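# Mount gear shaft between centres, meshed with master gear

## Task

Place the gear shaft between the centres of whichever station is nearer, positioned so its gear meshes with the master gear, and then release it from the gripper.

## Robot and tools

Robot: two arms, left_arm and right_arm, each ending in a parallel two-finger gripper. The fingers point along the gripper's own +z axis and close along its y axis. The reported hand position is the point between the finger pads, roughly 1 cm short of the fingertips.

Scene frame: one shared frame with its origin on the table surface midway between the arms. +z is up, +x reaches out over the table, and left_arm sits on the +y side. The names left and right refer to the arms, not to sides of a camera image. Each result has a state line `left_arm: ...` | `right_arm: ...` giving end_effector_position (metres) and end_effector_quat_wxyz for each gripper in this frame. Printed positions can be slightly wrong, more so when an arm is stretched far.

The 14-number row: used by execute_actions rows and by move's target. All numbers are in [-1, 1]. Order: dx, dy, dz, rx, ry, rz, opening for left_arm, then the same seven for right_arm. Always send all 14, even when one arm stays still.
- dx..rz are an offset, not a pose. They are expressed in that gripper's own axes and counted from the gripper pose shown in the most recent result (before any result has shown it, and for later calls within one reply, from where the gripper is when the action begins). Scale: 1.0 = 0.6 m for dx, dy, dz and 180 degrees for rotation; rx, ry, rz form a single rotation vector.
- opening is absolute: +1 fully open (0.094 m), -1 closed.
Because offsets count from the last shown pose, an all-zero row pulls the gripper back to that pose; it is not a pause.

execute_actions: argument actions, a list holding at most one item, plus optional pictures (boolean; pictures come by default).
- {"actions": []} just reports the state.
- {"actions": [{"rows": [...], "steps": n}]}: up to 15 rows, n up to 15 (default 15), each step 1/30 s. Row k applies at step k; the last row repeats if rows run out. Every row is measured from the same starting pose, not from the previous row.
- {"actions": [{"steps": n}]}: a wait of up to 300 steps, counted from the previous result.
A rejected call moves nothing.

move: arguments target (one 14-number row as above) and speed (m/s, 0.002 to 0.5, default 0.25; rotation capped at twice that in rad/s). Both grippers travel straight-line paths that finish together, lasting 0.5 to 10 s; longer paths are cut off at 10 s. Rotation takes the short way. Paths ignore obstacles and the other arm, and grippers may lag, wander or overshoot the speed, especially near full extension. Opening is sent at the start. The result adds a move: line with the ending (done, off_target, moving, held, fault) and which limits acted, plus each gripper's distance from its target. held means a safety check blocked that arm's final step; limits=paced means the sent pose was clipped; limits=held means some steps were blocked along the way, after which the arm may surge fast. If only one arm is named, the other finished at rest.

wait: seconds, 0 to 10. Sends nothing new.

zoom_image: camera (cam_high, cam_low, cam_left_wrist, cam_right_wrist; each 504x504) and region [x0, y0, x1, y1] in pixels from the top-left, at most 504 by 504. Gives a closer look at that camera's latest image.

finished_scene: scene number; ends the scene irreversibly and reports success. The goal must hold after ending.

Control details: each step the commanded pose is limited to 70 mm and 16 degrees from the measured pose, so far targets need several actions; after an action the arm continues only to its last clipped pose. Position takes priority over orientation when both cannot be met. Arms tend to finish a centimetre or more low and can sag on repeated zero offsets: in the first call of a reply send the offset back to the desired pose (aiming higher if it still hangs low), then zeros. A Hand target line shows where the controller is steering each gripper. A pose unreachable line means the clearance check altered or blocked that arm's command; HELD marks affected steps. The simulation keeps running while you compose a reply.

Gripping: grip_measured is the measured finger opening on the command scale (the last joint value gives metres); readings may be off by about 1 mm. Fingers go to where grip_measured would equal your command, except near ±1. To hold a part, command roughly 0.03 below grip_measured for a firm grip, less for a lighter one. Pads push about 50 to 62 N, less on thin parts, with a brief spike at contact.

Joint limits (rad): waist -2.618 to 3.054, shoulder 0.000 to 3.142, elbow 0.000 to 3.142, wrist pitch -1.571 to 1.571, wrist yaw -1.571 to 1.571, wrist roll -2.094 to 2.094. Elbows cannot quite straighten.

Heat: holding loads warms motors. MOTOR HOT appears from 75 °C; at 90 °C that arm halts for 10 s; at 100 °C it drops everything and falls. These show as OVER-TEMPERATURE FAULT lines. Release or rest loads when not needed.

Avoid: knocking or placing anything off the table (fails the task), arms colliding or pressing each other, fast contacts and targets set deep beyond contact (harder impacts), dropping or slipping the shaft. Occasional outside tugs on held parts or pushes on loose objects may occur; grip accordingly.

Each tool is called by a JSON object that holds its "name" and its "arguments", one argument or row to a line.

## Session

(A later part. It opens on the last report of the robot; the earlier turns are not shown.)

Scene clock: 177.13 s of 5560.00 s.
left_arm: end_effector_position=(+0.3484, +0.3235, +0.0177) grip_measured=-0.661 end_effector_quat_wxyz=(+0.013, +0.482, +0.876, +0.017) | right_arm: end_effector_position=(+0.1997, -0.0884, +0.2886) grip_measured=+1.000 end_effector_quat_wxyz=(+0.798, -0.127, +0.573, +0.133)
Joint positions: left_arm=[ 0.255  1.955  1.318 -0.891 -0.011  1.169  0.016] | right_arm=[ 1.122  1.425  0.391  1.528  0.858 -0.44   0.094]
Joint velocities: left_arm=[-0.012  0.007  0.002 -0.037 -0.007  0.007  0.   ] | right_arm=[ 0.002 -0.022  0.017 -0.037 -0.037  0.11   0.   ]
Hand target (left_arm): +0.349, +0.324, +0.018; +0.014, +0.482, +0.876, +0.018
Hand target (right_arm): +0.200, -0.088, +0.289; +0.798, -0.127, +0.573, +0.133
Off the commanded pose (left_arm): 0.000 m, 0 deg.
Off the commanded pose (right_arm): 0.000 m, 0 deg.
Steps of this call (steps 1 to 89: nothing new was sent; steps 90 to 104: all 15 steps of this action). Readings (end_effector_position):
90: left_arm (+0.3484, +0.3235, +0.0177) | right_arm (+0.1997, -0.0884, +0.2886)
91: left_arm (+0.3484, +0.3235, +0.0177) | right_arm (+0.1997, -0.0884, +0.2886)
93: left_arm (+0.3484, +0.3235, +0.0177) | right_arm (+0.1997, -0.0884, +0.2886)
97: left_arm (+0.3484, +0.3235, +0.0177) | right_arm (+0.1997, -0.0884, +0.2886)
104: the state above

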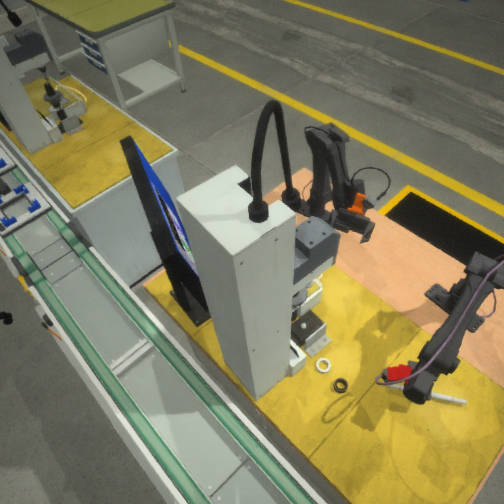

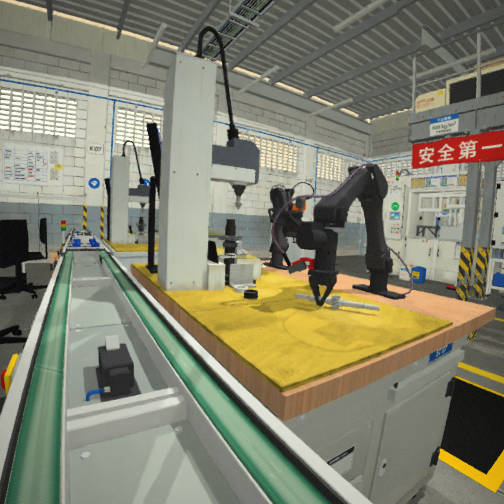

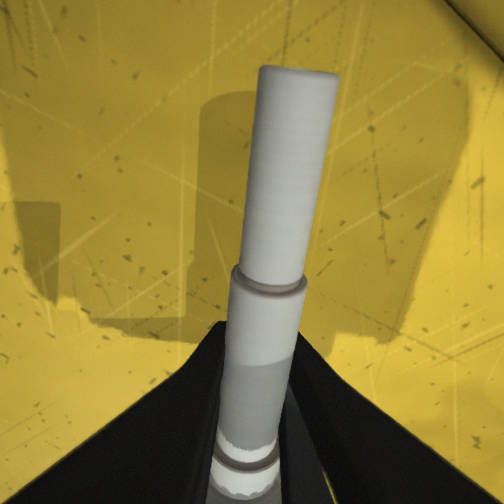

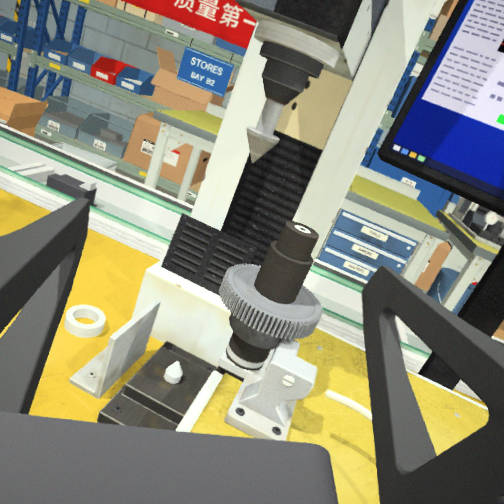

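{"name": "move", "arguments": {
  "target": [0, 0, -0.25, 0, 0, 0, -0.7, 0, 0, 0, 0, 0, 0, 1],
  "speed": 0.08
}}

{"name": "zoom_image", "arguments": {
  "camera": "cam_low",
  "region": [250, 150, 420, 320]
}}

Scene clock: 184.40 s of 5560.00 s.
left_arm: end_effector_position=(+0.3421, +0.3214, +0.1501) grip_measured=-0.661 end_effector_quat_wxyz=(+0.001, +0.482, +0.876, +0.004) | right_arm: end_effector_position=(+0.1997, -0.0884, +0.2886) grip_measured=+1.000 end_effector_quat_wxyz=(+0.798, -0.127, +0.573, +0.133)
Joint positions: left_arm=[ 0.255  1.893  1.771 -1.442 -0.004  1.169  0.016] | right_arm=[ 1.122  1.425  0.391  1.528  0.858 -0.44   0.094]
Joint velocities: left_arm=[-0.007  0.007  0.007 -0.007  0.022 -0.095  0.   ] | right_arm=[ 0.007 -0.007  0.002  0.007  0.037 -0.022  0.   ]
Hand target (left_arm): +0.342, +0.322, +0.167; +0.014, +0.482, +0.876, +0.017
Hand target (right_arm): +0.200, -0.088, +0.289; +0.798, -0.127, +0.573, +0.133
Off the commanded pose (left_arm): 0.017 m, 2 deg.
Off the commanded pose (right_arm): 0.000 m, 0 deg.
After step 90, 1.83 s passed at rest.
move: off_target (left_arm)

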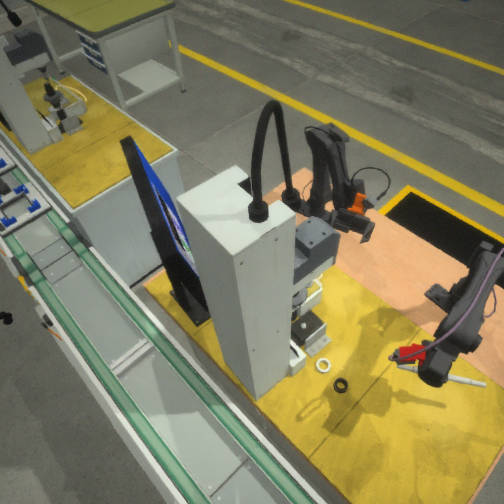

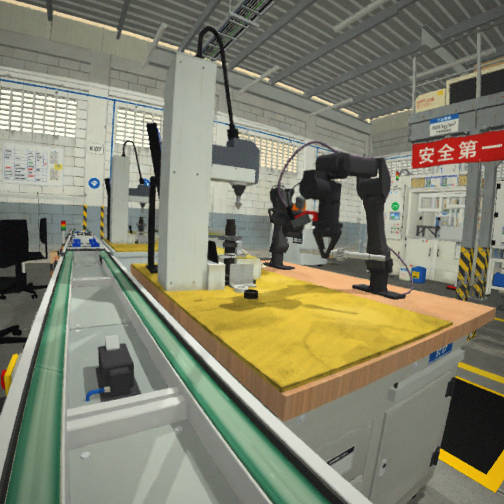

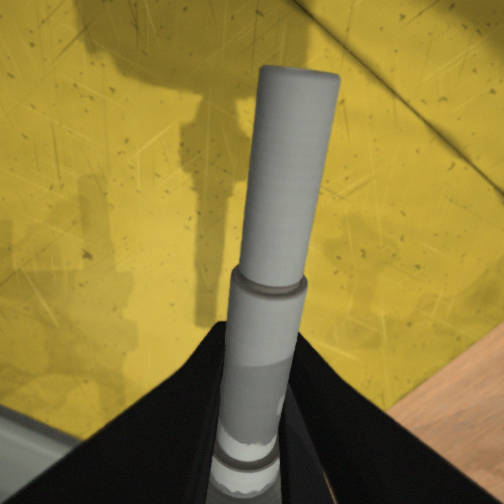

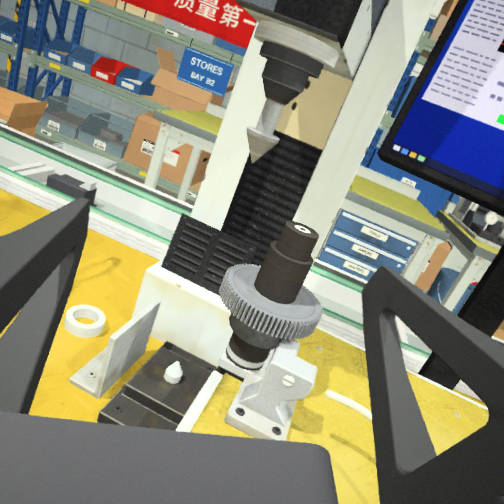

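Region (250, 150, 420, 320) of cam_low's 504x504 image, scaled by 2.965, with more detail than that image has.

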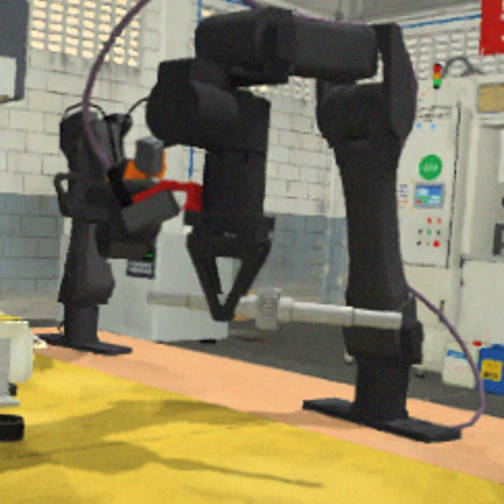

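{"name": "move", "arguments": {
  "target": [-0.2015, -0.15, -0.185, 0, -0.472, 0, -0.7, 0, 0, 0, 0, 0, 0, 1],
  "speed": 0.1
}}

Scene clock: 204.17 s of 5560.00 s.
left_arm: end_effector_position=(+0.3364, +0.1799, +0.2380) grip_measured=-0.661 end_effector_quat_wxyz=(+0.566, +0.320, +0.682, -0.335) | right_arm: end_effector_position=(+0.1997, -0.0884, +0.2886) grip_measured=+1.000 end_effector_quat_wxyz=(+0.798, -0.127, +0.573, +0.133)
Joint positions: left_arm=[0.343 1.305 0.721 0.202 1.198 0.262 0.016] | right_arm=[ 1.122  1.425  0.391  1.528  0.858 -0.44   0.094]
Joint velocities: left_arm=[-0.007 -0.012 -0.012  0.081  0.007 -0.051 -0.001] | right_arm=[-0.007 -0.002 -0.002  0.051  0.037 -0.007  0.   ]
Hand target (left_arm): +0.329, +0.171, +0.261; +0.589, +0.355, +0.647, -0.331
Hand target (right_arm): +0.200, -0.088, +0.289; +0.798, -0.127, +0.573, +0.133
Off the commanded pose (left_arm): 0.025 m, 7 deg.
Off the commanded pose (right_arm): 0.000 m, 0 deg.
After step 90, 8.47 s passed at rest.
move: off_target (left_arm)

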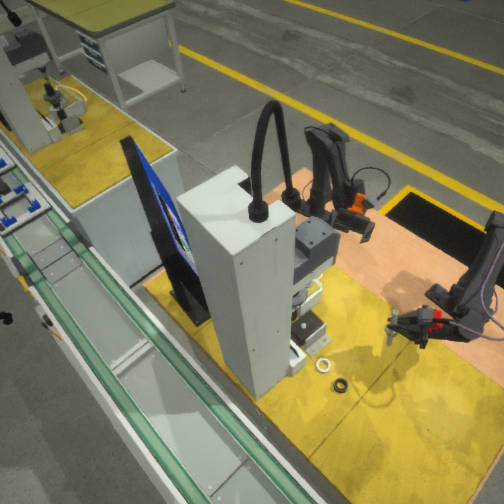

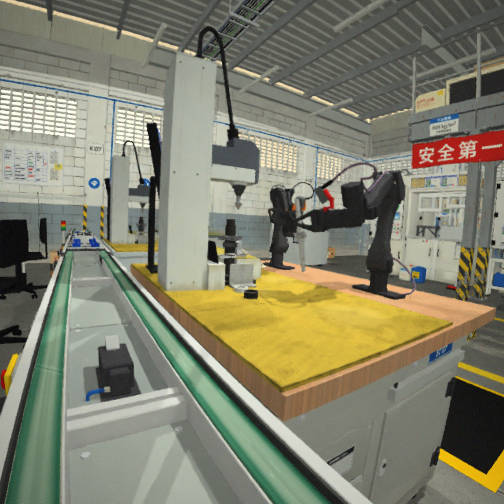

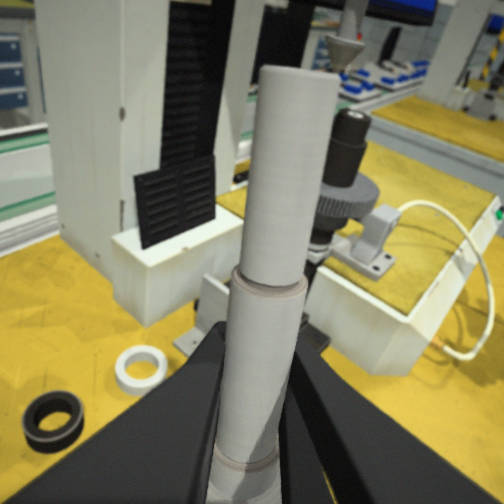

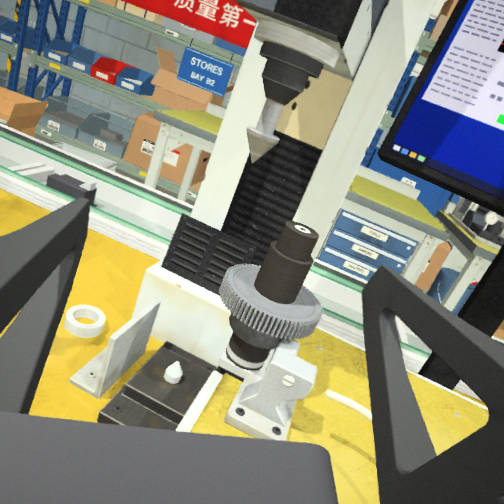

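{"name": "zoom_image", "arguments": {
  "camera": "cam_low",
  "region": [200, 150, 370, 320]
}}

Region (200, 150, 370, 320) of cam_low's 504x504 image, scaled by 2.965, with more detail than that image has.

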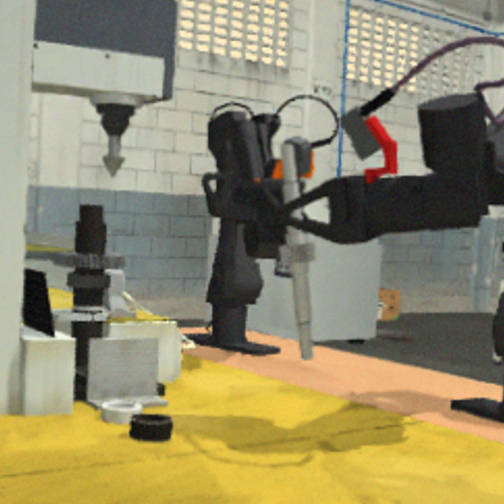

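{"name": "move", "arguments": {
  "target": [-0.0523, -0.1077, 0.125, -0.031, -0.0168, 0.0269, -0.7, 0, 0, 0, 0, 0, 0, 1],
  "speed": 0.05
}}

{"name": "zoom_image", "arguments": {
  "camera": "cam_low",
  "region": [200, 150, 370, 320]
}}

Scene clock: 263.37 s of 5560.00 s.
left_arm: end_effector_position=(+0.3292, +0.0837, +0.2244) grip_measured=-0.661 end_effector_quat_wxyz=(+0.559, +0.297, +0.718, -0.290) | right_arm: end_effector_position=(+0.1997, -0.0884, +0.2886) grip_measured=+1.000 end_effector_quat_wxyz=(+0.798, -0.127, +0.573, +0.133)
Joint positions: left_arm=[-0.109  1.2    0.616  0.321  0.652  0.077  0.016] | right_arm=[ 1.122  1.425  0.391  1.528  0.858 -0.44   0.094]
Joint velocities: left_arm=[-0.002  0.007 -0.017 -0.051 -0.007  0.007 -0.   ] | right_arm=[-0.002  0.002  0.007 -0.051 -0.051 -0.051  0.   ]
Hand target (left_arm): +0.327, +0.079, +0.263; +0.611, +0.313, +0.669, -0.284
Hand target (right_arm): +0.200, -0.088, +0.289; +0.798, -0.127, +0.573, +0.133
Off the commanded pose (left_arm): 0.041 m, 8 deg.
Off the commanded pose (right_arm): 0.000 m, 0 deg.
After step 90, 53.67 s passed at rest.
move: off_target (left_arm)

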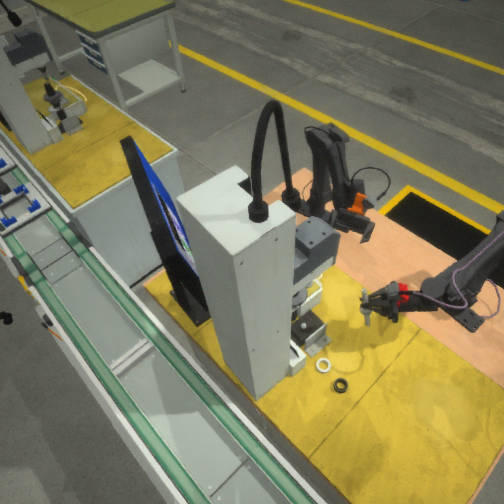

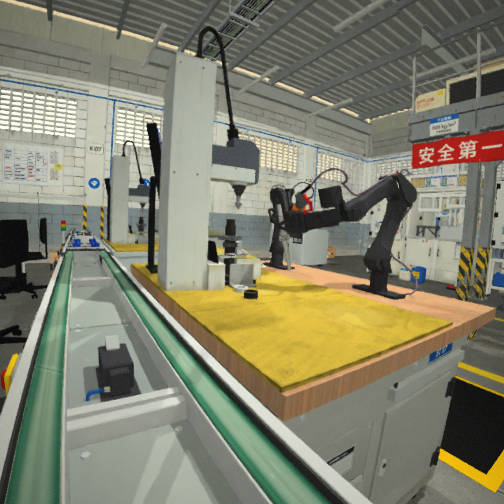

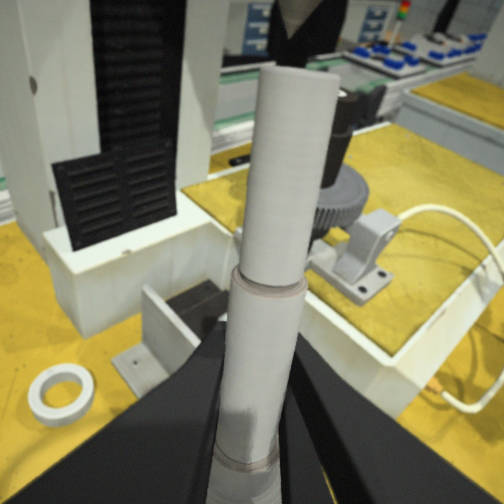

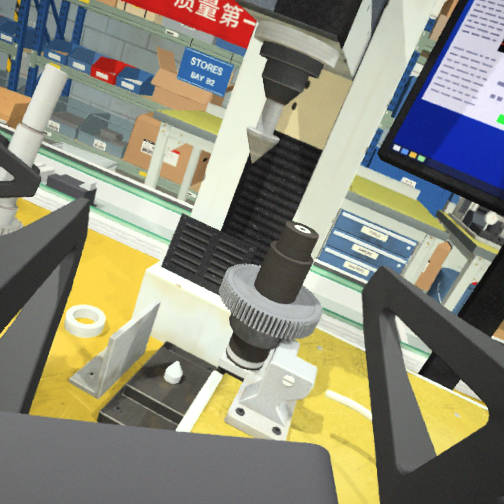

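Region (200, 150, 370, 320) of cam_low's 504x504 image, scaled by 2.965, with more detail than that image has.

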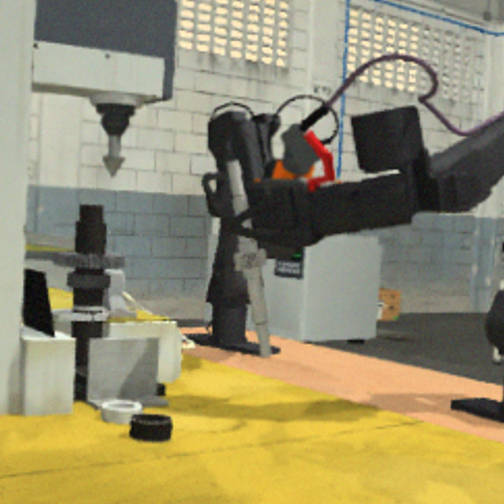

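{"name": "move", "arguments": {
  "target": [-0.083, -0.0915, 0.1067, 0.002, -0.037, 0.028, -0.7, 0, 0, 0, 0, 0, 0, 1],
  "speed": 0.04
}}

{"name": "zoom_image", "arguments": {
  "camera": "cam_low",
  "region": [200, 150, 370, 320]
}}

Scene clock: 300.83 s of 5560.00 s.
left_arm: end_effector_position=(+0.3264, +0.0055, +0.2111) grip_measured=-0.661 end_effector_quat_wxyz=(+0.547, +0.315, +0.725, -0.274) | right_arm: end_effector_position=(+0.1997, -0.0884, +0.2886) grip_measured=+1.000 end_effector_quat_wxyz=(+0.798, -0.127, +0.573, +0.133)
Joint positions: left_arm=[-0.418  1.33   0.68   0.379  0.35   0.041  0.016] | right_arm=[ 1.122  1.425  0.391  1.528  0.858 -0.44   0.094]
Joint velocities: left_arm=[ 0.007 -0.007 -0.012 -0.022 -0.066 -0.037  0.001] | right_arm=[ 0.032  0.002 -0.007 -0.022  0.007 -0.037  0.   ]
Hand target (left_arm): +0.332, -0.003, +0.263; +0.610, +0.314, +0.670, -0.283
Hand target (right_arm): +0.200, -0.088, +0.289; +0.798, -0.127, +0.573, +0.133
Off the commanded pose (left_arm): 0.055 m, 10 deg.
Off the commanded pose (right_arm): 0.000 m, 0 deg.
After step 90, 31.63 s passed at rest.
move: off_target (left_arm)

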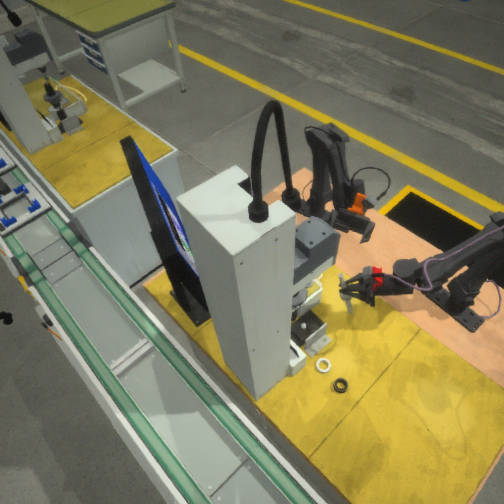

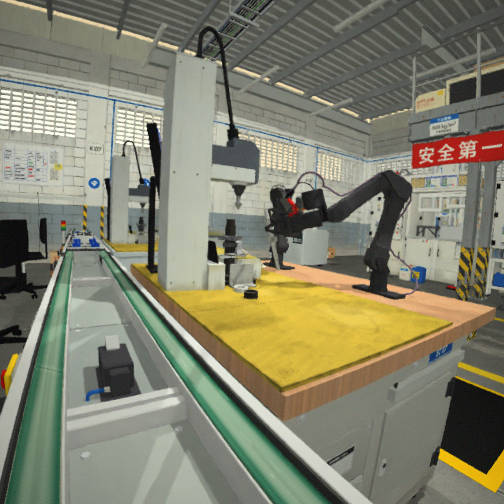

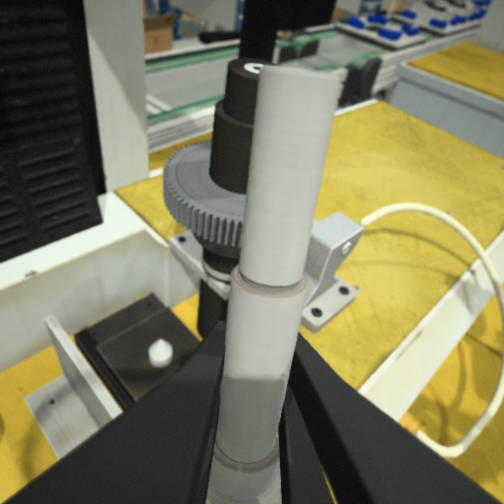

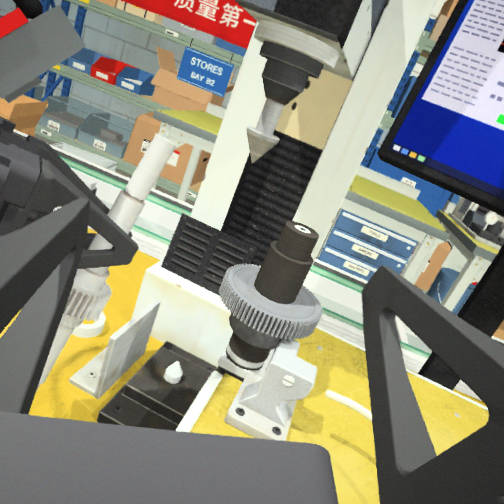

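Region (200, 150, 370, 320) of cam_low's 504x504 image, scaled by 2.965, with more detail than that image has.

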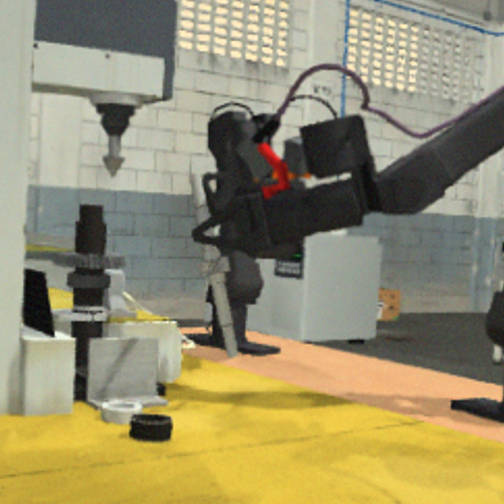

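{"name": "zoom_image", "arguments": {
  "camera": "cam_right_wrist",
  "region": [340, 0, 504, 200]
}}

{"name": "zoom_image", "arguments": {
  "camera": "cam_right_wrist",
  "region": [200, 0, 380, 200]
}}

Region (340, 0, 504, 200) of cam_right_wrist's 504x504 image, scaled by 2.520, with more detail than that image has; it fills the left 413 columns of this view, and the rest is white.

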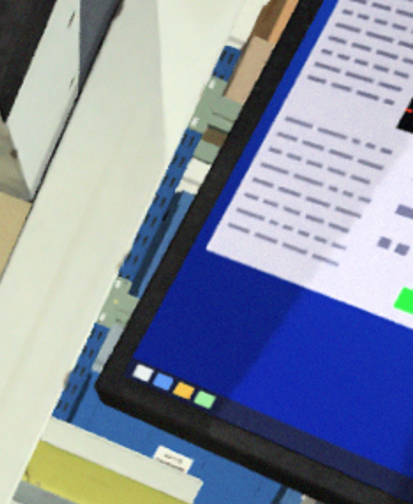

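Region (200, 0, 380, 200) of cam_right_wrist's 504x504 image, scaled by 2.520, with more detail than that image has; it fills the left 454 columns of this view, and the rest is white.

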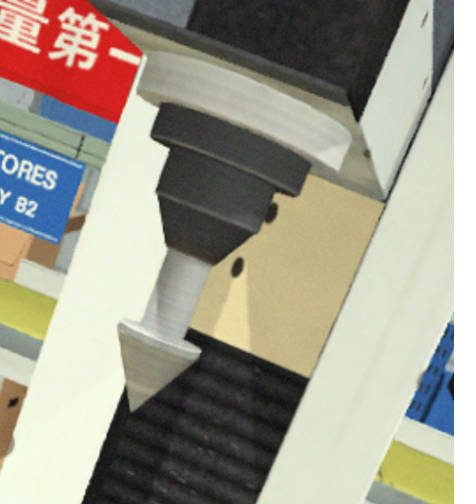

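{"name": "execute_actions", "arguments": {
  "actions": [
    {"rows": [[-0.11, -0.006, -0.008, 0.001, -0.075, 0.02, -0.7, 0, 0, 0, 0, 0, 0, 1]], "steps": 15}
  ],
  "pictures": false
}}

{"name": "wait", "arguments": {
  "seconds": 1
}}

Scene clock: 370.30 s of 5560.00 s.
left_arm: end_effector_position=(+0.3306, +0.0035, +0.2316) grip_measured=-0.661 end_effector_quat_wxyz=(+0.581, +0.306, +0.700, -0.282) | right_arm: end_effector_position=(+0.1997, -0.0884, +0.2886) grip_measured=+1.000 end_effector_quat_wxyz=(+0.798, -0.127, +0.573, +0.133)
Joint positions: left_arm=[-0.418  1.33   0.677  0.475  0.348  0.021  0.016] | right_arm=[ 1.122  1.425  0.391  1.528  0.858 -0.44   0.094]
Joint velocities: left_arm=[-0.012 -0.002  0.002  0.022  0.007 -0.037 -0.   ] | right_arm=[ 0.022 -0.007 -0.002  0.022  0.037 -0.051  0.   ]
Hand target (left_arm): +0.330, -0.002, +0.276; +0.634, +0.305, +0.647, -0.294
Hand target (right_arm): +0.200, -0.088, +0.289; +0.798, -0.127, +0.573, +0.133
Off the commanded pose (left_arm): 0.045 m, 9 deg.
Off the commanded pose (right_arm): 0.000 m, 0 deg.
Steps of this call (steps 1 to 90: nothing new was sent; then 65.97 s passed at rest; steps 91 to 105: all 15 steps of this action). Readings (end_effector_position):
91: left_arm (+0.3269, +0.0056, +0.2120) | right_arm (+0.1997, -0.0884, +0.2886)
92: left_arm (+0.3272, +0.0054, +0.2137) | right_arm (+0.1997, -0.0884, +0.2886)
94: left_arm (+0.3282, +0.0049, +0.2182) | right_arm (+0.1997, -0.0884, +0.2886)
98: left_arm (+0.3298, +0.0040, +0.2266) | right_arm (+0.1997, -0.0884, +0.2886)
105: the state above

Scene clock: 371.30 s of 5560.00 s.
left_arm: end_effector_position=(+0.3308, +0.0034, +0.2324) grip_measured=-0.661 end_effector_quat_wxyz=(+0.582, +0.305, +0.699, -0.283) | right_arm: end_effector_position=(+0.1997, -0.0884, +0.2886) grip_measured=+1.000 end_effector_quat_wxyz=(+0.798, -0.127, +0.573, +0.133)
Joint positions: left_arm=[-0.418  1.33   0.677  0.479  0.348  0.02   0.016] | right_arm=[ 1.122  1.425  0.391  1.528  0.858 -0.44   0.094]
Joint velocities: left_arm=[-0.002 -0.002 -0.007 -0.022  0.007  0.022 -0.   ] | right_arm=[-0.012  0.012 -0.012 -0.007  0.007 -0.037  0.   ]
Hand target (left_arm): +0.330, -0.002, +0.276; +0.634, +0.305, +0.647, -0.294
Hand target (right_arm): +0.200, -0.088, +0.289; +0.798, -0.127, +0.573, +0.133
Off the commanded pose (left_arm): 0.045 m, 9 deg.
Off the commanded pose (right_arm): 0.000 m, 0 deg.
Steps of this call (steps 1 to 30: nothing new was sent). Readings (end_effector_position):
1: left_arm (+0.3307, +0.0035, +0.2319) | right_arm (+0.1997, -0.0884, +0.2886)
2: left_arm (+0.3307, +0.0035, +0.2321) | right_arm (+0.1997, -0.0884, +0.2886)
4: left_arm (+0.3307, +0.0035, +0.2323) | right_arm (+0.1997, -0.0884, +0.2886)
8: left_arm (+0.3308, +0.0034, +0.2324) | right_arm (+0.1997, -0.0884, +0.2886)
30: the state above

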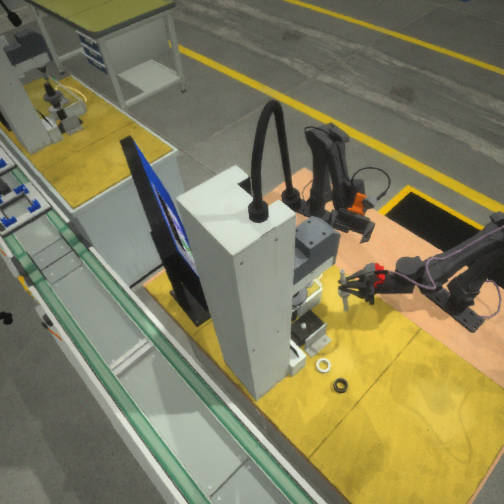

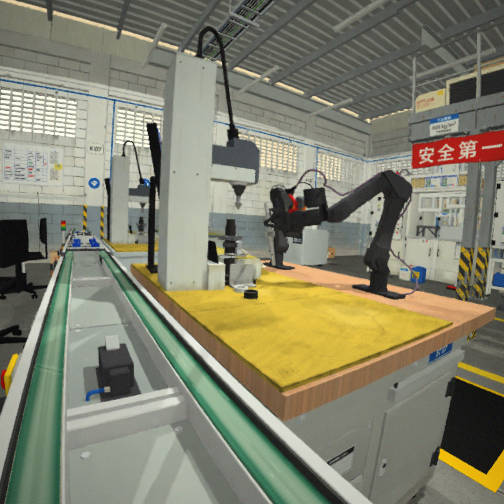

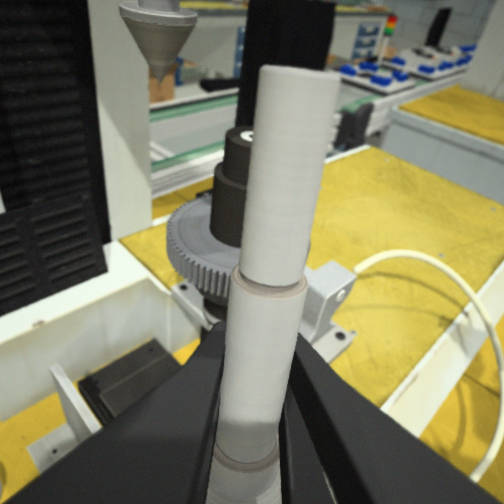

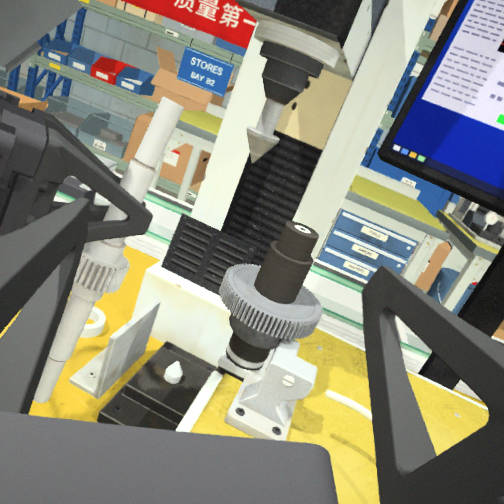

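{"name": "execute_actions", "arguments": {
  "actions": [
    {"rows": [[-0.0723, -0.0098, -0.0058, 0.004, -0.05, 0.017, -0.7, 0, 0, 0, 0, 0, 0, 1], [-0.0723, -0.0098, -0.0058, 0.004, -0.056, 0.018, -0.7, 0, 0, 0, 0, 0, 0, 1], [-0.0723, -0.0098, -0.0058, 0.004, -0.062, 0.019, -0.7, 0, 0, 0, 0, 0, 0, 1], [-0.0723, -0.0098, -0.0058, 0.004, -0.068, 0.02, -0.7, 0, 0, 0, 0, 0, 0, 1], [-0.0723, -0.0098, -0.0058, 0.004, -0.074, 0.022, -0.7, 0, 0, 0, 0, 0, 0, 1], [-0.0723, -0.0098, -0.0058, 0.004, -0.08, 0.023, -0.7, 0, 0, 0, 0, 0, 0, 1], [-0.0723, -0.0098, -0.0058, 0.004, -0.086, 0.024, -0.7, 0, 0, 0, 0, 0, 0, 1], [-0.0723, -0.0098, -0.0058, 0.004, -0.092, 0.025, -0.7, 0, 0, 0, 0, 0, 0, 1], [-0.0723, -0.0098, -0.0058, 0.004, -0.098, 0.026, -0.7, 0, 0, 0, 0, 0, 0, 1], [-0.0723, -0.0098, -0.0058, 0.004, -0.106, 0.028, -0.7, 0, 0, 0, 0, 0, 0, 1]], "steps": 15}
  ],
  "pictures": false
}}

{"name": "wait", "arguments": {
  "seconds": 1
}}

Scene clock: 396.90 s of 5560.00 s.
left_arm: end_effector_position=(+0.3291, +0.0042, +0.2150) grip_measured=-0.661 end_effector_quat_wxyz=(+0.617, +0.297, +0.667, -0.292) | right_arm: end_effector_position=(+0.1997, -0.0884, +0.2886) grip_measured=+1.000 end_effector_quat_wxyz=(+0.798, -0.127, +0.573, +0.133)
Joint positions: left_arm=[-0.418  1.414  0.549  0.794  0.349  0.001  0.016] | right_arm=[ 1.122  1.425  0.391  1.528  0.858 -0.44   0.094]
Joint velocities: left_arm=[-0.002  0.203 -0.085  0.418 -0.007 -0.066 -0.   ] | right_arm=[0.017 0.012 0.002 0.051 0.022 0.007 0.   ]
Hand target (left_arm): +0.324, +0.001, +0.274; +0.692, +0.292, +0.584, -0.308
Hand target (right_arm): +0.200, -0.088, +0.289; +0.798, -0.127, +0.573, +0.133
Off the commanded pose (left_arm): 0.061 m, 14 deg.
Off the commanded pose (right_arm): 0.000 m, 0 deg.
Steps of this call (steps 1 to 90: nothing new was sent; then 22.10 s passed at rest; steps 91 to 105: all 15 steps of this action). Readings (end_effector_position):
91: left_arm (+0.3307, +0.0035, +0.2326) | right_arm (+0.1997, -0.0884, +0.2886)
92: left_arm (+0.3305, +0.0036, +0.2326) | right_arm (+0.1997, -0.0884, +0.2886)
94: left_arm (+0.3294, +0.0042, +0.2324) | right_arm (+0.1997, -0.0884, +0.2886)
98: left_arm (+0.3275, +0.0052, +0.2275) | right_arm (+0.1997, -0.0884, +0.2886)
105: the state above

Scene clock: 397.90 s of 5560.00 s.
left_arm: end_effector_position=(+0.3299, +0.0034, +0.2306) grip_measured=-0.661 end_effector_quat_wxyz=(+0.642, +0.294, +0.642, -0.297) | right_arm: end_effector_position=(+0.1997, -0.0884, +0.2886) grip_measured=+1.000 end_effector_quat_wxyz=(+0.798, -0.127, +0.573, +0.133)
Joint positions: left_arm=[-0.418  1.422  0.547  0.877  0.351 -0.005  0.016] | right_arm=[ 1.122  1.425  0.391  1.528  0.858 -0.44   0.094]
Joint velocities: left_arm=[-0.002 -0.012 -0.012 -0.037  0.007  0.051  0.   ] | right_arm=[-0.007  0.002 -0.017 -0.037 -0.022 -0.007  0.   ]
Hand target (left_arm): +0.324, +0.001, +0.274; +0.692, +0.292, +0.584, -0.308
Hand target (right_arm): +0.200, -0.088, +0.289; +0.798, -0.127, +0.573, +0.133
Off the commanded pose (left_arm): 0.046 m, 10 deg.
Off the commanded pose (right_arm): 0.000 m, 0 deg.
Steps of this call (steps 1 to 30: nothing new was sent). Readings (end_effector_position):
1: left_arm (+0.3295, +0.0040, +0.2153) | right_arm (+0.1997, -0.0884, +0.2886)
2: left_arm (+0.3298, +0.0039, +0.2163) | right_arm (+0.1997, -0.0884, +0.2886)
4: left_arm (+0.3300, +0.0037, +0.2202) | right_arm (+0.1997, -0.0884, +0.2886)
8: left_arm (+0.3301, +0.0036, +0.2277) | right_arm (+0.1997, -0.0884, +0.2886)
30: the state above

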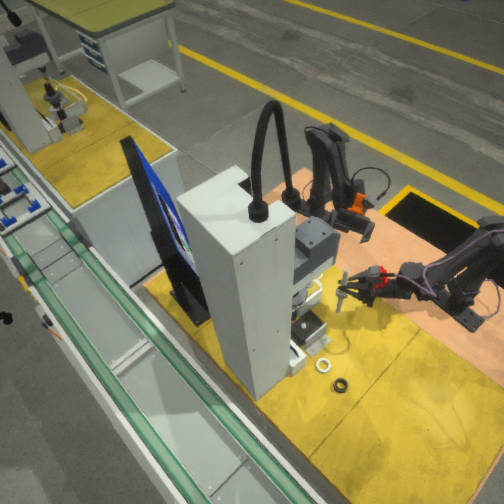

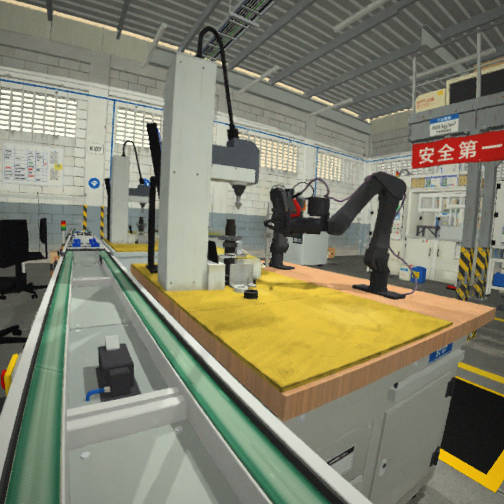

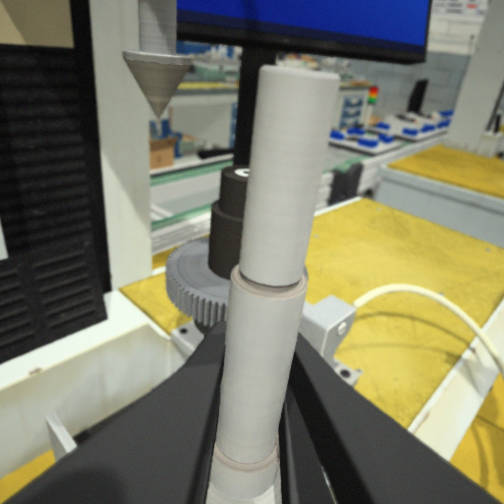

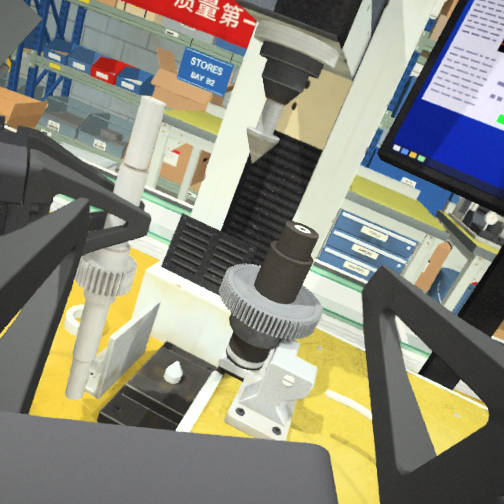

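{"name": "execute_actions", "arguments": {
  "actions": [
    {"rows": [[-0.075, -0.016, 0.003, 0.0053, -0.047, 0.015, -0.7, 0, 0, 0, 0, 0, 0, 1], [-0.077, -0.02, 0.008, 0.0053, -0.047, 0.015, -0.7, 0, 0, 0, 0, 0, 0, 1], [-0.079, -0.024, 0.013, 0.0053, -0.047, 0.015, -0.7, 0, 0, 0, 0, 0, 0, 1], [-0.081, -0.028, 0.018, 0.0053, -0.047, 0.015, -0.7, 0, 0, 0, 0, 0, 0, 1], [-0.083, -0.033, 0.023, 0.0053, -0.047, 0.015, -0.7, 0, 0, 0, 0, 0, 0, 1], [-0.0857, -0.0377, 0.0283, 0.0053, -0.047, 0.015, -0.7, 0, 0, 0, 0, 0, 0, 1]], "steps": 15}
  ],
  "pictures": false
}}

{"name": "wait", "arguments": {
  "seconds": 1
}}

Scene clock: 422.07 s of 5560.00 s.
left_arm: end_effector_position=(+0.3176, -0.0208, +0.2321) grip_measured=-0.661 end_effector_quat_wxyz=(+0.636, +0.303, +0.640, -0.306) | right_arm: end_effector_position=(+0.1997, -0.0884, +0.2886) grip_measured=+1.000 end_effector_quat_wxyz=(+0.798, -0.127, +0.573, +0.133)
Joint positions: left_arm=[-0.505  1.43   0.566  0.861  0.292 -0.006  0.016] | right_arm=[ 1.122  1.425  0.391  1.528  0.858 -0.44   0.094]
Joint velocities: left_arm=[-0.012  0.002  0.007 -0.007 -0.081  0.007  0.001] | right_arm=[ 0.002 -0.007 -0.007  0.037 -0.081 -0.007  0.   ]
Hand target (left_arm): +0.320, -0.022, +0.281; +0.691, +0.292, +0.585, -0.309
Hand target (right_arm): +0.200, -0.088, +0.289; +0.798, -0.127, +0.573, +0.133
Off the commanded pose (left_arm): 0.051 m, 9 deg.
Off the commanded pose (right_arm): 0.000 m, 0 deg.
Steps of this call (steps 1 to 90: nothing new was sent; then 20.67 s passed at rest; steps 91 to 105: all 15 steps of this action). Readings (end_effector_position):
91: left_arm (+0.3298, +0.0030, +0.2306) | right_arm (+0.1997, -0.0884, +0.2886)
92: left_arm (+0.3292, +0.0021, +0.2306) | right_arm (+0.1997, -0.0884, +0.2886)
94: left_arm (+0.3262, -0.0025, +0.2305) | right_arm (+0.1997, -0.0884, +0.2886)
98: left_arm (+0.3168, -0.0177, +0.2305) | right_arm (+0.1997, -0.0884, +0.2886)
105: the state above

Scene clock: 423.07 s of 5560.00 s.
left_arm: end_effector_position=(+0.3189, -0.0199, +0.2304) grip_measured=-0.661 end_effector_quat_wxyz=(+0.636, +0.300, +0.643, -0.303) | right_arm: end_effector_position=(+0.1997, -0.0884, +0.2886) grip_measured=+1.000 end_effector_quat_wxyz=(+0.798, -0.127, +0.573, +0.133)
Joint positions: left_arm=[-0.505  1.431  0.566  0.856  0.284 -0.006  0.016] | right_arm=[ 1.122  1.425  0.391  1.528  0.858 -0.44   0.094]
Joint velocities: left_arm=[-0.012 -0.002 -0.022 -0.007 -0.095  0.037 -0.001] | right_arm=[-0.002 -0.002  0.027 -0.022  0.007 -0.051  0.   ]
Hand target (left_arm): +0.320, -0.022, +0.281; +0.691, +0.292, +0.585, -0.309
Hand target (right_arm): +0.200, -0.088, +0.289; +0.798, -0.127, +0.573, +0.133
Off the commanded pose (left_arm): 0.052 m, 10 deg.
Off the commanded pose (right_arm): 0.000 m, 0 deg.
Steps of this call (steps 1 to 30: nothing new was sent). Readings (end_effector_position):
1: left_arm (+0.3179, -0.0206, +0.2320) | right_arm (+0.1997, -0.0884, +0.2886)
2: left_arm (+0.3181, -0.0204, +0.2317) | right_arm (+0.1997, -0.0884, +0.2886)
4: left_arm (+0.3185, -0.0203, +0.2311) | right_arm (+0.1997, -0.0884, +0.2886)
8: left_arm (+0.3187, -0.0201, +0.2305) | right_arm (+0.1997, -0.0884, +0.2886)
30: the state above

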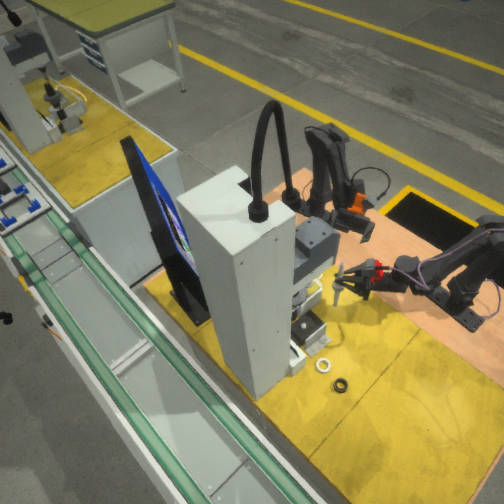

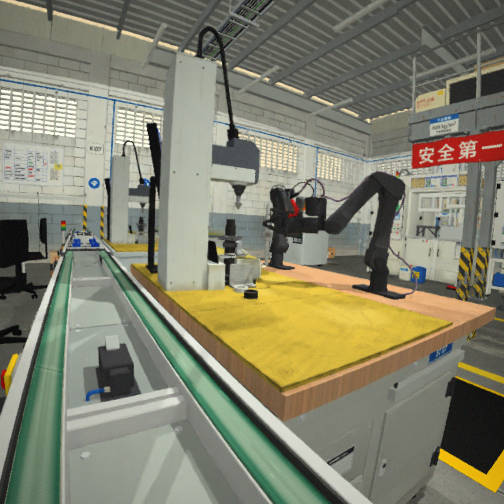

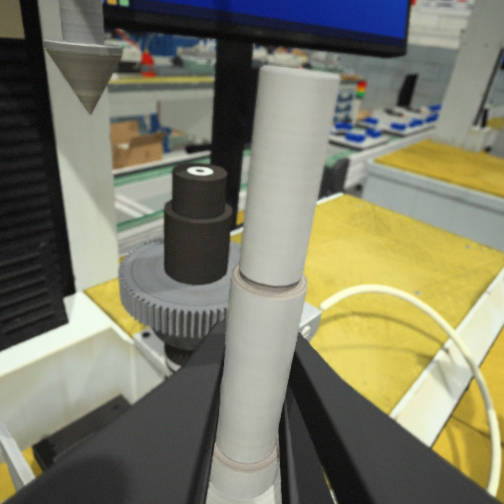

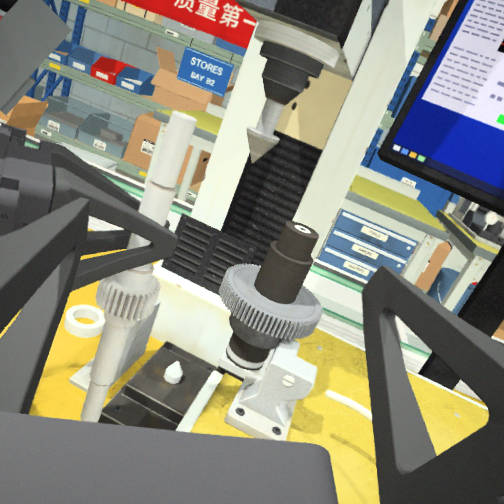

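{"name": "zoom_image", "arguments": {
  "camera": "cam_high",
  "region": [270, 240, 400, 370]
}}

Region (270, 240, 400, 370) of cam_high's 504x504 image, scaled by 3.877, with more detail than that image has.

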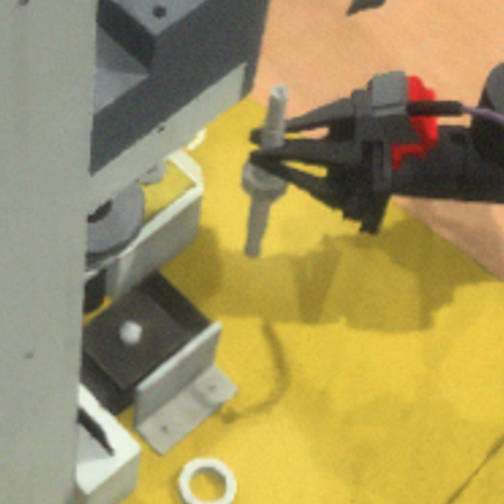

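{"name": "execute_actions", "arguments": {
  "actions": [
    {"rows": [[-0.0875, 0.006, 0.015, 0, -0.05, 0.016, -0.7, 0, 0, 0, 0, 0, 0, 1], [-0.089, 0.01, 0.02, 0, -0.051, 0.016, -0.7, 0, 0, 0, 0, 0, 0, 1], [-0.0905, 0.0145, 0.0256, 0, -0.052, 0.016, -0.7, 0, 0, 0, 0, 0, 0, 1], [-0.092, 0.019, 0.031, 0, -0.053, 0.016, -0.7, 0, 0, 0, 0, 0, 0, 1], [-0.0935, 0.023, 0.036, 0, -0.054, 0.016, -0.7, 0, 0, 0, 0, 0, 0, 1], [-0.095, 0.027, 0.0414, 0, -0.055, 0.016, -0.7, 0, 0, 0, 0, 0, 0, 1], [-0.0965, 0.0315, 0.0467, 0, -0.056, 0.016, -0.7, 0, 0, 0, 0, 0, 0, 1], [-0.098, 0.036, 0.052, 0, -0.057, 0.016, -0.7, 0, 0, 0, 0, 0, 0, 1], [-0.0995, 0.04, 0.057, 0, -0.058, 0.016, -0.7, 0, 0, 0, 0, 0, 0, 1], [-0.1008, 0.0443, 0.0625, 0, -0.06, 0.016, -0.7, 0, 0, 0, 0, 0, 0, 1]], "steps": 15}
  ],
  "pictures": false
}}

{"name": "wait", "arguments": {
  "seconds": 1
}}

{"name": "zoom_image", "arguments": {
  "camera": "cam_high",
  "region": [270, 240, 400, 370]
}}

Scene clock: 448.73 s of 5560.00 s.
left_arm: end_effector_position=(+0.3584, -0.0306, +0.2315) grip_measured=-0.661 end_effector_quat_wxyz=(+0.638, +0.296, +0.644, -0.301) | right_arm: end_effector_position=(+0.1997, -0.0884, +0.2886) grip_measured=+1.000 end_effector_quat_wxyz=(+0.798, -0.127, +0.573, +0.133)
Joint positions: left_arm=[-0.466  1.584  0.706  0.874  0.313 -0.01   0.016] | right_arm=[ 1.122  1.425  0.391  1.528  0.858 -0.44   0.094]
Joint velocities: left_arm=[-0.012  0.081  0.027 -0.007  0.007 -0.081  0.   ] | right_arm=[-0.002  0.017 -0.017 -0.037 -0.037 -0.007  0.   ]
Hand target (left_arm): +0.359, -0.030, +0.289; +0.699, +0.288, +0.574, -0.314
Hand target (right_arm): +0.200, -0.088, +0.289; +0.798, -0.127, +0.573, +0.133
Off the commanded pose (left_arm): 0.059 m, 11 deg.
Off the commanded pose (right_arm): 0.000 m, 0 deg.
Steps of this call (steps 1 to 90: nothing new was sent; then 22.17 s passed at rest; steps 91 to 105: all 15 steps of this action). Readings (end_effector_position):
91: left_arm (+0.3192, -0.0201, +0.2305) | right_arm (+0.1997, -0.0884, +0.2886)
92: left_arm (+0.3201, -0.0209, +0.2307) | right_arm (+0.1997, -0.0884, +0.2886)
94: left_arm (+0.3238, -0.0238, +0.2316) | right_arm (+0.1997, -0.0884, +0.2886)
98: left_arm (+0.3380, -0.0286, +0.2325) | right_arm (+0.1997, -0.0884, +0.2886)
105: the state above

Scene clock: 449.73 s of 5560.00 s.
left_arm: end_effector_position=(+0.3572, -0.0320, +0.2324) grip_measured=-0.661 end_effector_quat_wxyz=(+0.638, +0.298, +0.641, -0.306) | right_arm: end_effector_position=(+0.1997, -0.0884, +0.2886) grip_measured=+1.000 end_effector_quat_wxyz=(+0.798, -0.127, +0.573, +0.133)
Joint positions: left_arm=[-0.466  1.586  0.707  0.881  0.324 -0.013  0.016] | right_arm=[ 1.122  1.425  0.391  1.528  0.858 -0.44   0.094]
Joint velocities: left_arm=[ 0.002 -0.002 -0.002 -0.022  0.051 -0.007 -0.001] | right_arm=[-0.017  0.002 -0.012 -0.022  0.037  0.022  0.   ]
Hand target (left_arm): +0.359, -0.030, +0.289; +0.699, +0.288, +0.575, -0.314
Hand target (right_arm): +0.200, -0.088, +0.289; +0.798, -0.127, +0.573, +0.133
Off the commanded pose (left_arm): 0.058 m, 11 deg.
Off the commanded pose (right_arm): 0.000 m, 0 deg.
Steps of this call (steps 1 to 30: nothing new was sent). Readings (end_effector_position):
1: left_arm (+0.3584, -0.0309, +0.2312) | right_arm (+0.1997, -0.0884, +0.2886)
2: left_arm (+0.3581, -0.0312, +0.2310) | right_arm (+0.1997, -0.0884, +0.2886)
4: left_arm (+0.3578, -0.0315, +0.2310) | right_arm (+0.1997, -0.0884, +0.2886)
8: left_arm (+0.3574, -0.0318, +0.2321) | right_arm (+0.1997, -0.0884, +0.2886)
30: the state above

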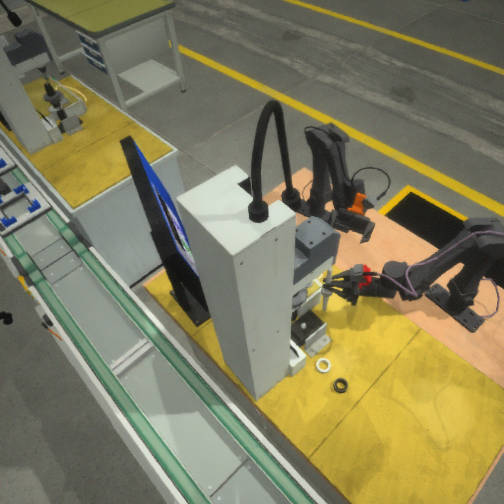

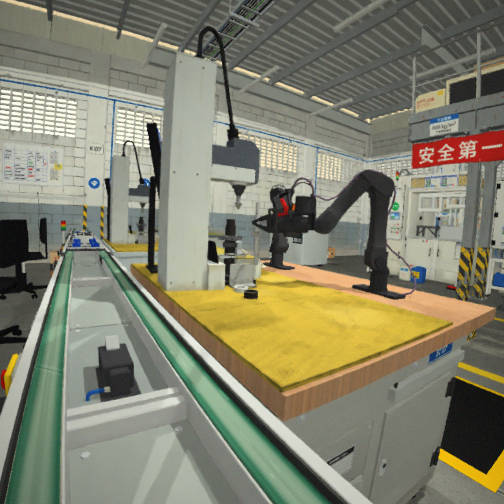

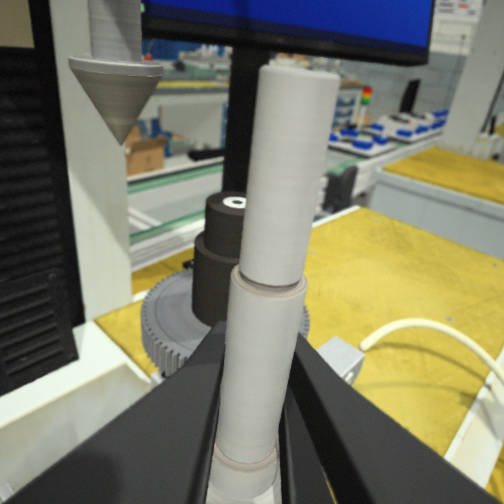

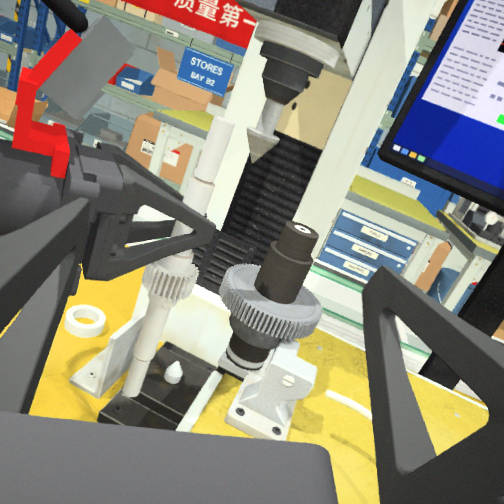

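Region (270, 240, 400, 370) of cam_high's 504x504 image, scaled by 3.877, with more detail than that image has.

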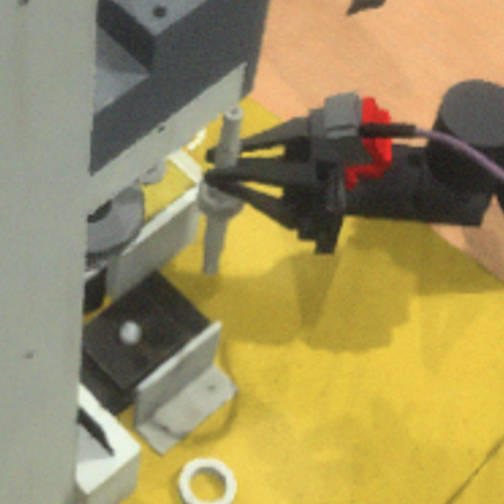

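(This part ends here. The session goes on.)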